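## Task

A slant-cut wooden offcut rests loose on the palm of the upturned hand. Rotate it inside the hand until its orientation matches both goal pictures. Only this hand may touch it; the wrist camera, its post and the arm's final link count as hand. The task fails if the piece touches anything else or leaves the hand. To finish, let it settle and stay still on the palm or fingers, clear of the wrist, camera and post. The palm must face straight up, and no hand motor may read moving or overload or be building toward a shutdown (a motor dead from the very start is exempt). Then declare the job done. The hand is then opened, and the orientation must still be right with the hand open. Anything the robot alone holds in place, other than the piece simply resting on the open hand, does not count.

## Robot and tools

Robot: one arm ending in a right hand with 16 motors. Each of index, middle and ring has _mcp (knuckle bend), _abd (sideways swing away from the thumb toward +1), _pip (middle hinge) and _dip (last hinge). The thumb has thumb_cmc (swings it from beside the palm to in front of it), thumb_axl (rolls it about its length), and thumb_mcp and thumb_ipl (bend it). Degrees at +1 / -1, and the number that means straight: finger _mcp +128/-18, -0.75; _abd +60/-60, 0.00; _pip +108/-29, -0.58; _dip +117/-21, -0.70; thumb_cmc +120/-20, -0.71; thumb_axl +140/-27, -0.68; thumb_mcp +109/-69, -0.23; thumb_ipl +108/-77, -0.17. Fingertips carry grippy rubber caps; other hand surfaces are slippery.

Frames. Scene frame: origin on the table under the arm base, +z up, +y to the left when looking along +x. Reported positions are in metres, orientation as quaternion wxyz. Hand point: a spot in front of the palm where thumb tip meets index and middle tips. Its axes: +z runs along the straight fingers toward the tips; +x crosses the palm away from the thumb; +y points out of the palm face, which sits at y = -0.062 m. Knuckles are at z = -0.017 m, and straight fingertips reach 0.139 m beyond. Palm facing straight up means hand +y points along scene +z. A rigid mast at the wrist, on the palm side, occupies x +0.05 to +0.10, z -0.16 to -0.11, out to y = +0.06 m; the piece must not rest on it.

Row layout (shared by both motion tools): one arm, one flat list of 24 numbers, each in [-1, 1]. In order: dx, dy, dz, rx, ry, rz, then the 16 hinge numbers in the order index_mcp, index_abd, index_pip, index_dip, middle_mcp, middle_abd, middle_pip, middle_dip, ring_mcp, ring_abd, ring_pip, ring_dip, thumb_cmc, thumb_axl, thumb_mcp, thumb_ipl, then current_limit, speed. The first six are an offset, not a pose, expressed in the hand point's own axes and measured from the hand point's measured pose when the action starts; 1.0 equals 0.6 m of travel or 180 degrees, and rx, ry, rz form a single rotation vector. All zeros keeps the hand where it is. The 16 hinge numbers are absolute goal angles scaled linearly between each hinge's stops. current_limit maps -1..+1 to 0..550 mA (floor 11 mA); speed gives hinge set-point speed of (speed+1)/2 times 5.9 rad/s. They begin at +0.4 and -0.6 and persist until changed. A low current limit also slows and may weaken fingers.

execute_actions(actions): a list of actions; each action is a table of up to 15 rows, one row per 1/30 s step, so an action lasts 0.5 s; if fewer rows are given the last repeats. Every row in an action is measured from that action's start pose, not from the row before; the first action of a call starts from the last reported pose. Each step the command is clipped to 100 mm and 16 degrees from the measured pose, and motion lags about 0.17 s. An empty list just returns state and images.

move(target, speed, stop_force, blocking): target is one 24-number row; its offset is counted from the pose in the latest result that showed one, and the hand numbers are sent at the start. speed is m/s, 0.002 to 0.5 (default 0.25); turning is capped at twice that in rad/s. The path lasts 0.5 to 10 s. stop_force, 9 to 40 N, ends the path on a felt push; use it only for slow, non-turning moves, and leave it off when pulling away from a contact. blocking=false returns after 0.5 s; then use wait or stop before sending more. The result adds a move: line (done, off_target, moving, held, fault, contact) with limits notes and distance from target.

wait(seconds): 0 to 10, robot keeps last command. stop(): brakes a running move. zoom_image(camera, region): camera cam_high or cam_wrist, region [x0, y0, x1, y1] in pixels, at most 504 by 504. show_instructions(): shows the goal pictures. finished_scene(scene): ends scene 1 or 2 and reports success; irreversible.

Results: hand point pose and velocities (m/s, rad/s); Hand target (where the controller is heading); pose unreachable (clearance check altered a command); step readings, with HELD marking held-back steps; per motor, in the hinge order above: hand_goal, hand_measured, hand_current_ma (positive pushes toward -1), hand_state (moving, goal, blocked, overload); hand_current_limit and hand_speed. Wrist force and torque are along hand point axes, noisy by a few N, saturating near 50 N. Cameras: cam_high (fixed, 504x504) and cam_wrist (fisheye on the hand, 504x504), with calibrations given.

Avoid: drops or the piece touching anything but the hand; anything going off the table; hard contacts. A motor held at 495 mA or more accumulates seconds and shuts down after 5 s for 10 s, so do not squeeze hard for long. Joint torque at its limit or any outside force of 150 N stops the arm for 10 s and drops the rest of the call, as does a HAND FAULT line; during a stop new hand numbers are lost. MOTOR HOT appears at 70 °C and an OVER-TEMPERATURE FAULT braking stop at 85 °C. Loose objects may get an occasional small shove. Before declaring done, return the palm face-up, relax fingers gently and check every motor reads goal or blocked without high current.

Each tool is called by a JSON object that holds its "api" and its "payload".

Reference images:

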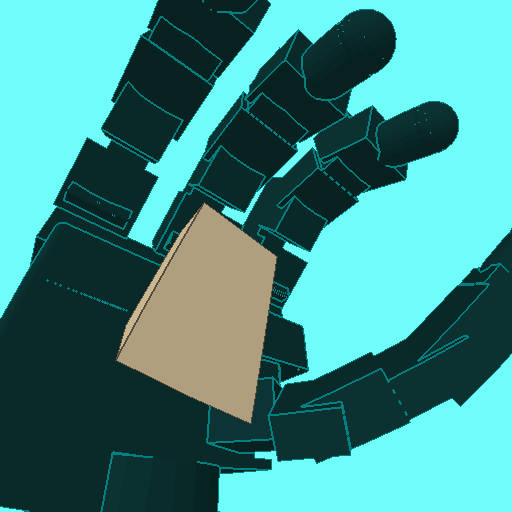

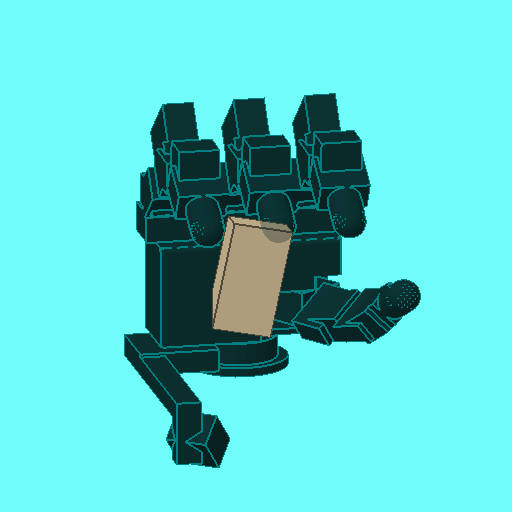

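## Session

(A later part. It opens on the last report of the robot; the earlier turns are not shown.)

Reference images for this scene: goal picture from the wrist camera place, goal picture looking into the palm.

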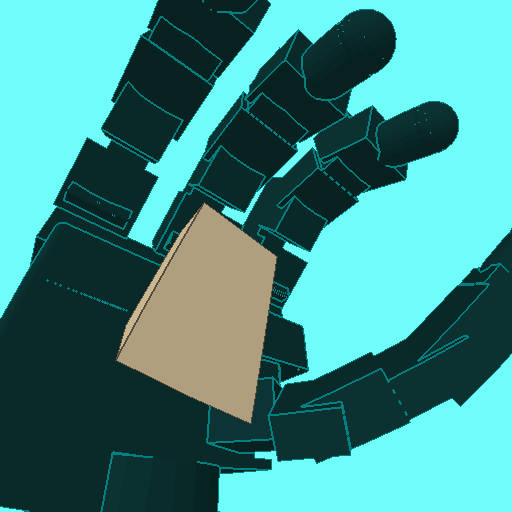

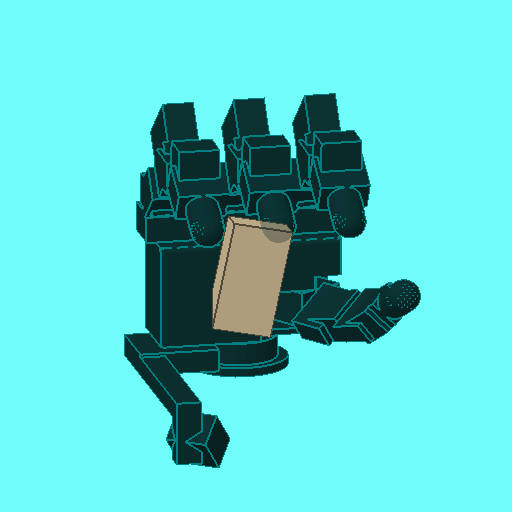

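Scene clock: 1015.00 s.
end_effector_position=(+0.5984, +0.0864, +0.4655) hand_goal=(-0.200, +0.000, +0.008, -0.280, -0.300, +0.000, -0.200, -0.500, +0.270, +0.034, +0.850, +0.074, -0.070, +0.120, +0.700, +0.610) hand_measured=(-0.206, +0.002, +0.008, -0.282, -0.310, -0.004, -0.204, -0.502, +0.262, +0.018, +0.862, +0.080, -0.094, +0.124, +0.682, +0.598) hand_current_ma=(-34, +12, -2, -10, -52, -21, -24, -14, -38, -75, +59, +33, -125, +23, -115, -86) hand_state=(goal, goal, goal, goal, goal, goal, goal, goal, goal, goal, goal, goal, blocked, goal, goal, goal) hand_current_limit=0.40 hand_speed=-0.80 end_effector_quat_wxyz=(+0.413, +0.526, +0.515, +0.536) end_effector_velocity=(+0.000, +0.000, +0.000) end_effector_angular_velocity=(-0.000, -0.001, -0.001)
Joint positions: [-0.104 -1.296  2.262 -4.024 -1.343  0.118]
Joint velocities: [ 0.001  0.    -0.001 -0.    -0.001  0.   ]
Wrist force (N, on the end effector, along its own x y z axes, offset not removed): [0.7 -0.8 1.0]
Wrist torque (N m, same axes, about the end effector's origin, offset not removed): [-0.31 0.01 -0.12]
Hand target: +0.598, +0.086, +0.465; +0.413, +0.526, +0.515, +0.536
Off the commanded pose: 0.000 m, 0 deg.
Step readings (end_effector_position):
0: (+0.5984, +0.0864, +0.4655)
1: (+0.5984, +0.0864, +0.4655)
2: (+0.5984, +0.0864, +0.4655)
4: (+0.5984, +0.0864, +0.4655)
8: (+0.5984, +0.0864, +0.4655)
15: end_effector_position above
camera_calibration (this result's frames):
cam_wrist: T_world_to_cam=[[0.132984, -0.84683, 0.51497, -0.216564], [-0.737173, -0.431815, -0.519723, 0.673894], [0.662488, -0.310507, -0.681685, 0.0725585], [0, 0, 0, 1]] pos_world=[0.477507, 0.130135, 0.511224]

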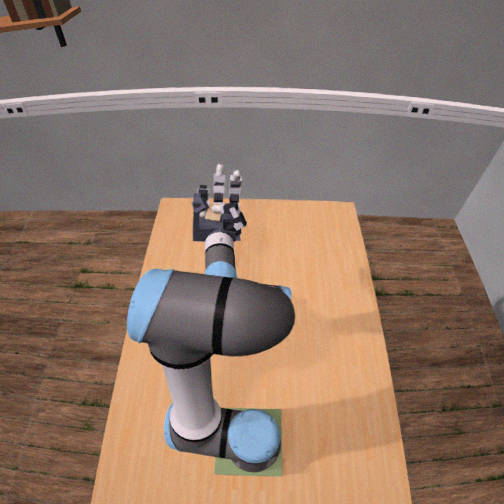

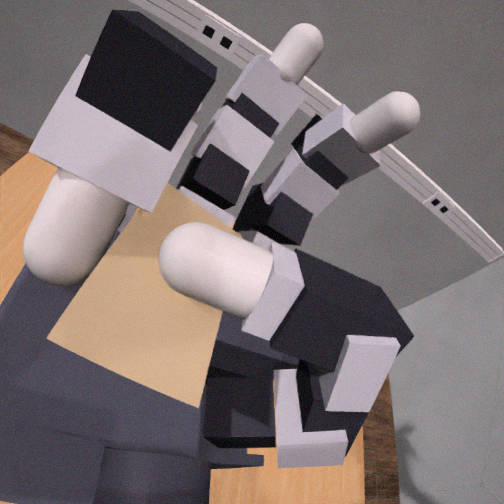

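{"api": "move", "payload": {"target": [0,0,0,-0.0269,0,-0.0441, -0.2,0,0.008,-0.28, -0.3,0,-0.2,-0.5, 0.26,-0.2,0.85,0.075, -0.09,0.124,0.69,0.605, 0.4,-0.5], "speed": 0.12}}

{"api": "execute_actions", "payload": {"actions": [[[0,0,0,0,0,0, -0.2,0,0.008,-0.28, -0.3,0,-0.2,-0.5, 0.1,-0.2,0.3,-0.1, -0.10,0.124,0.66,0.40, 0.4,-0.4]],[[0,0,0,0,0,0, -0.046,0,0.008,-0.28, -0.046,0,0.008,-0.28, -0.046,0,0.008,-0.28, 0.0,-0.1,0.2,0.1, 0.4,-0.3]],[[0,0,0,0,0,0, -0.046,0,0.008,-0.28, -0.046,0,0.008,-0.28, -0.046,0,0.008,-0.28, 0.104,-0.266,-0.032,0.018, 0.4,-0.3]]]}}

Scene clock: 1043.93 s.
end_effector_position=(+0.5984, +0.0864, +0.4655) hand_goal=(-0.200, +0.000, +0.008, -0.280, -0.300, +0.000, -0.200, -0.500, +0.260, -0.200, +0.850, +0.074, -0.090, +0.124, +0.690, +0.604) hand_measured=(-0.206, +0.002, +0.008, -0.282, -0.310, -0.004, -0.204, -0.502, +0.256, -0.198, +0.850, +0.078, -0.100, +0.124, +0.682, +0.598) hand_current_ma=(-34, +12, -2, -10, -52, -14, -24, -14, -20, +12, +5, +15, -47, -2, -54, -41) hand_state=(goal, goal, goal, goal, goal, goal, goal, goal, goal, goal, goal, goal, goal, goal, goal, goal) hand_current_limit=0.40 hand_speed=-0.50 end_effector_quat_wxyz=(+0.470, +0.472, +0.527, +0.528) end_effector_velocity=(-0.000, +0.001, -0.000) end_effector_angular_velocity=(-0.009, -0.008, +0.002)
Joint positions: [-0.128 -1.214  2.239 -4.169 -1.324 -0.   ]
Joint velocities: [-0.001  0.007 -0.002 -0.012  0.003 -0.008]
Wrist force (N, on the end effector, along its own x y z axes, offset not removed): [1.5 -2.4 -0.4]
Wrist torque (N m, same axes, about the end effector's origin, offset not removed): [-0.38 0.02 -0.08]
Hand target: +0.598, +0.086, +0.466; +0.471, +0.472, +0.527, +0.528
Off the commanded pose: 0.000 m, 0 deg.
move: done
camera_calibration (this result's frames):
cam_wrist: T_world_to_cam=[[0.0763982, -0.774047, 0.628502, -0.241834], [-0.685414, -0.498562, -0.530701, 0.653798], [0.724135, -0.390239, -0.568632, -0.0100757], [0, 0, 0, 1]] pos_world=[0.473894, 0.134836, 0.493235]

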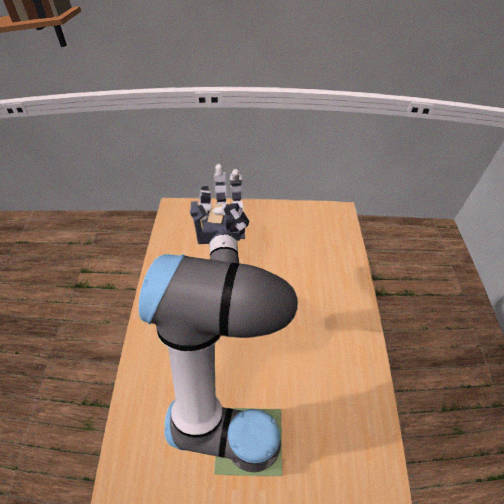

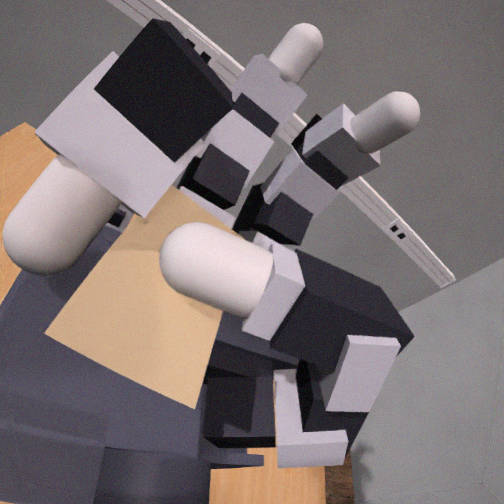

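Scene clock: 1045.43 s.
end_effector_position=(+0.5985, +0.0863, +0.4655) hand_goal=(-0.046, +0.000, +0.008, -0.280, -0.046, +0.000, +0.008, -0.280, -0.046, +0.000, +0.008, -0.280, +0.104, -0.266, -0.032, +0.018) hand_measured=(-0.060, +0.002, +0.008, -0.282, -0.064, -0.002, +0.006, -0.282, -0.050, -0.004, +0.010, -0.276, +0.092, -0.266, -0.030, +0.020) hand_current_ma=(-83, +12, -2, -10, -98, -14, -14, -12, -25, -14, +15, +17, -64, +5, +17, +18) hand_state=(goal, goal, goal, goal, goal, goal, goal, goal, goal, goal, goal, goal, goal, goal, goal, goal) hand_current_limit=0.40 hand_speed=-0.30 end_effector_quat_wxyz=(+0.470, +0.472, +0.527, +0.528) end_effector_velocity=(+0.000, -0.000, -0.000) end_effector_angular_velocity=(+0.001, +0.001, -0.001)
Joint positions: [-0.128 -1.214  2.239 -4.169 -1.324 -0.   ]
Joint velocities: [-0.001  0.     0.001 -0.    -0.     0.001]
Wrist force (N, on the end effector, along its own x y z axes, offset not removed): [2.4 -0.4 -0.8]
Wrist torque (N m, same axes, about the end effector's origin, offset not removed): [-0.23 -0.29 0.14]
Hand target: +0.598, +0.086, +0.465; +0.470, +0.472, +0.527, +0.528
Off the commanded pose: 0.000 m, 0 deg.
Step readings (end_effector_position; steps 1 to 15: 1st action; 16 to 30: 2nd action; 31 to 45: 3rd action):
0: (+0.5984, +0.0864, +0.4655)
1: (+0.5984, +0.0864, +0.4655)
2: (+0.5984, +0.0864, +0.4655)
4: (+0.5984, +0.0864, +0.4655)
8: (+0.5984, +0.0864, +0.4655)
15: (+0.5985, +0.0863, +0.4655)
16: (+0.5985, +0.0863, +0.4655)
17: (+0.5985, +0.0863, +0.4655)
19: (+0.5985, +0.0863, +0.4655)
23: (+0.5985, +0.0863, +0.4655)
30: (+0.5985, +0.0863, +0.4655)
31: (+0.5985, +0.0863, +0.4655)
32: (+0.5985, +0.0863, +0.4655)
34: (+0.5985, +0.0863, +0.4655)
38: (+0.5985, +0.0863, +0.4655)
45: end_effector_position above
camera_calibration (this result's frames):
cam_wrist: T_world_to_cam=[[0.0764002, -0.774022, 0.628532, -0.241869], [-0.685391, -0.498597, -0.530698, 0.653792], [0.724156, -0.390245, -0.568601, -0.0101497], [0, 0, 0, 1]] pos_world=[0.473932, 0.134805, 0.493217]

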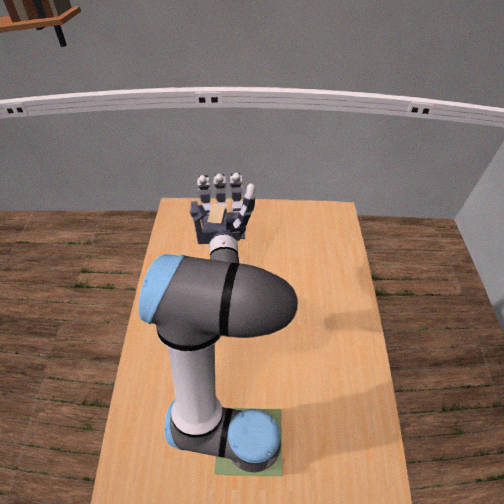

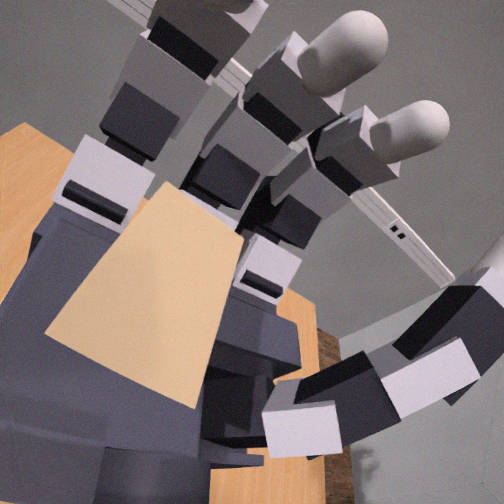

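{"api": "zoom_image", "payload": {"camera": "cam_high", "region": [170, 160, 280, 270]}}

Region (170, 160, 280, 270) of cam_high's 504x504 image, scaled by 4.582, with more detail than that image has.

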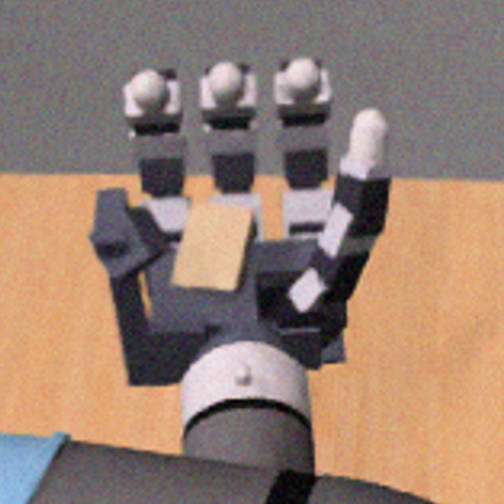

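{"api": "wait", "payload": {"seconds": 1}}

{"api": "finished_scene", "payload": {"scene": 1}}

Scene clock: 1061.30 s.
end_effector_position=(+0.5985, +0.0863, +0.4655) hand_goal=(-0.046, +0.000, +0.008, -0.280, -0.046, +0.000, +0.008, -0.280, -0.046, +0.000, +0.008, -0.280, +0.104, -0.266, -0.032, +0.018) hand_measured=(-0.060, +0.002, +0.008, -0.282, -0.064, -0.002, +0.006, -0.282, -0.050, -0.004, +0.010, -0.276, +0.092, -0.266, -0.030, +0.020) hand_current_ma=(-83, +12, -2, -10, -98, -14, -14, -12, -25, -14, +15, +17, -64, +5, +18, +18) hand_state=(goal, goal, goal, goal, goal, goal, goal, goal, goal, goal, goal, goal, goal, goal, goal, goal) hand_current_limit=0.40 hand_speed=-0.30 end_effector_quat_wxyz=(+0.470, +0.472, +0.527, +0.528) end_effector_velocity=(+0.000, +0.000, -0.000) end_effector_angular_velocity=(-0.001, +0.000, -0.000)
Joint positions: [-0.128 -1.214  2.239 -4.169 -1.324 -0.   ]
Joint velocities: [-0.     0.001 -0.    -0.001 -0.    -0.001]
Wrist force (N, on the end effector, along its own x y z axes, offset not removed): [0.1 -0.8 -1.0]
Wrist torque (N m, same axes, about the end effector's origin, offset not removed): [-0.17 0.22 -0.15]
Hand target: +0.598, +0.086, +0.465; +0.470, +0.472, +0.527, +0.528
Off the commanded pose: 0.000 m, 0 deg.
wait: 1.00 s; at rest from the start
camera_calibration (this result's frames):
cam_wrist: T_world_to_cam=[[0.0764004, -0.774022, 0.628532, -0.241869], [-0.685391, -0.498597, -0.530698, 0.653792], [0.724156, -0.390245, -0.568601, -0.0101497], [0, 0, 0, 1]] pos_world=[0.473932, 0.134806, 0.493217]

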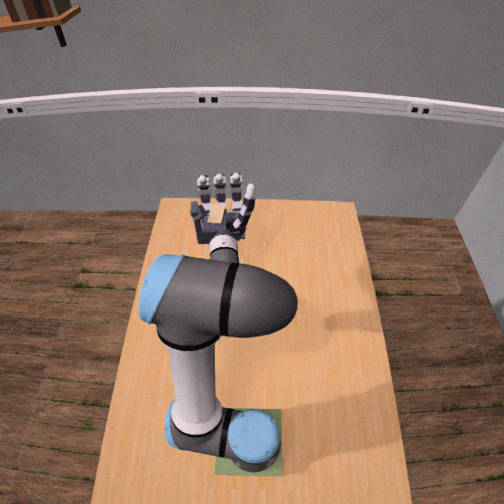

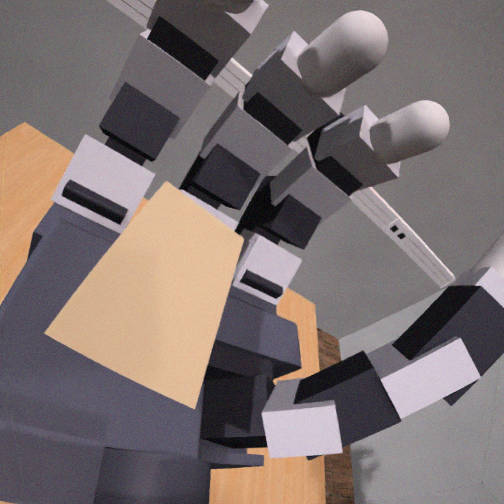

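The scene is finished: the task was done.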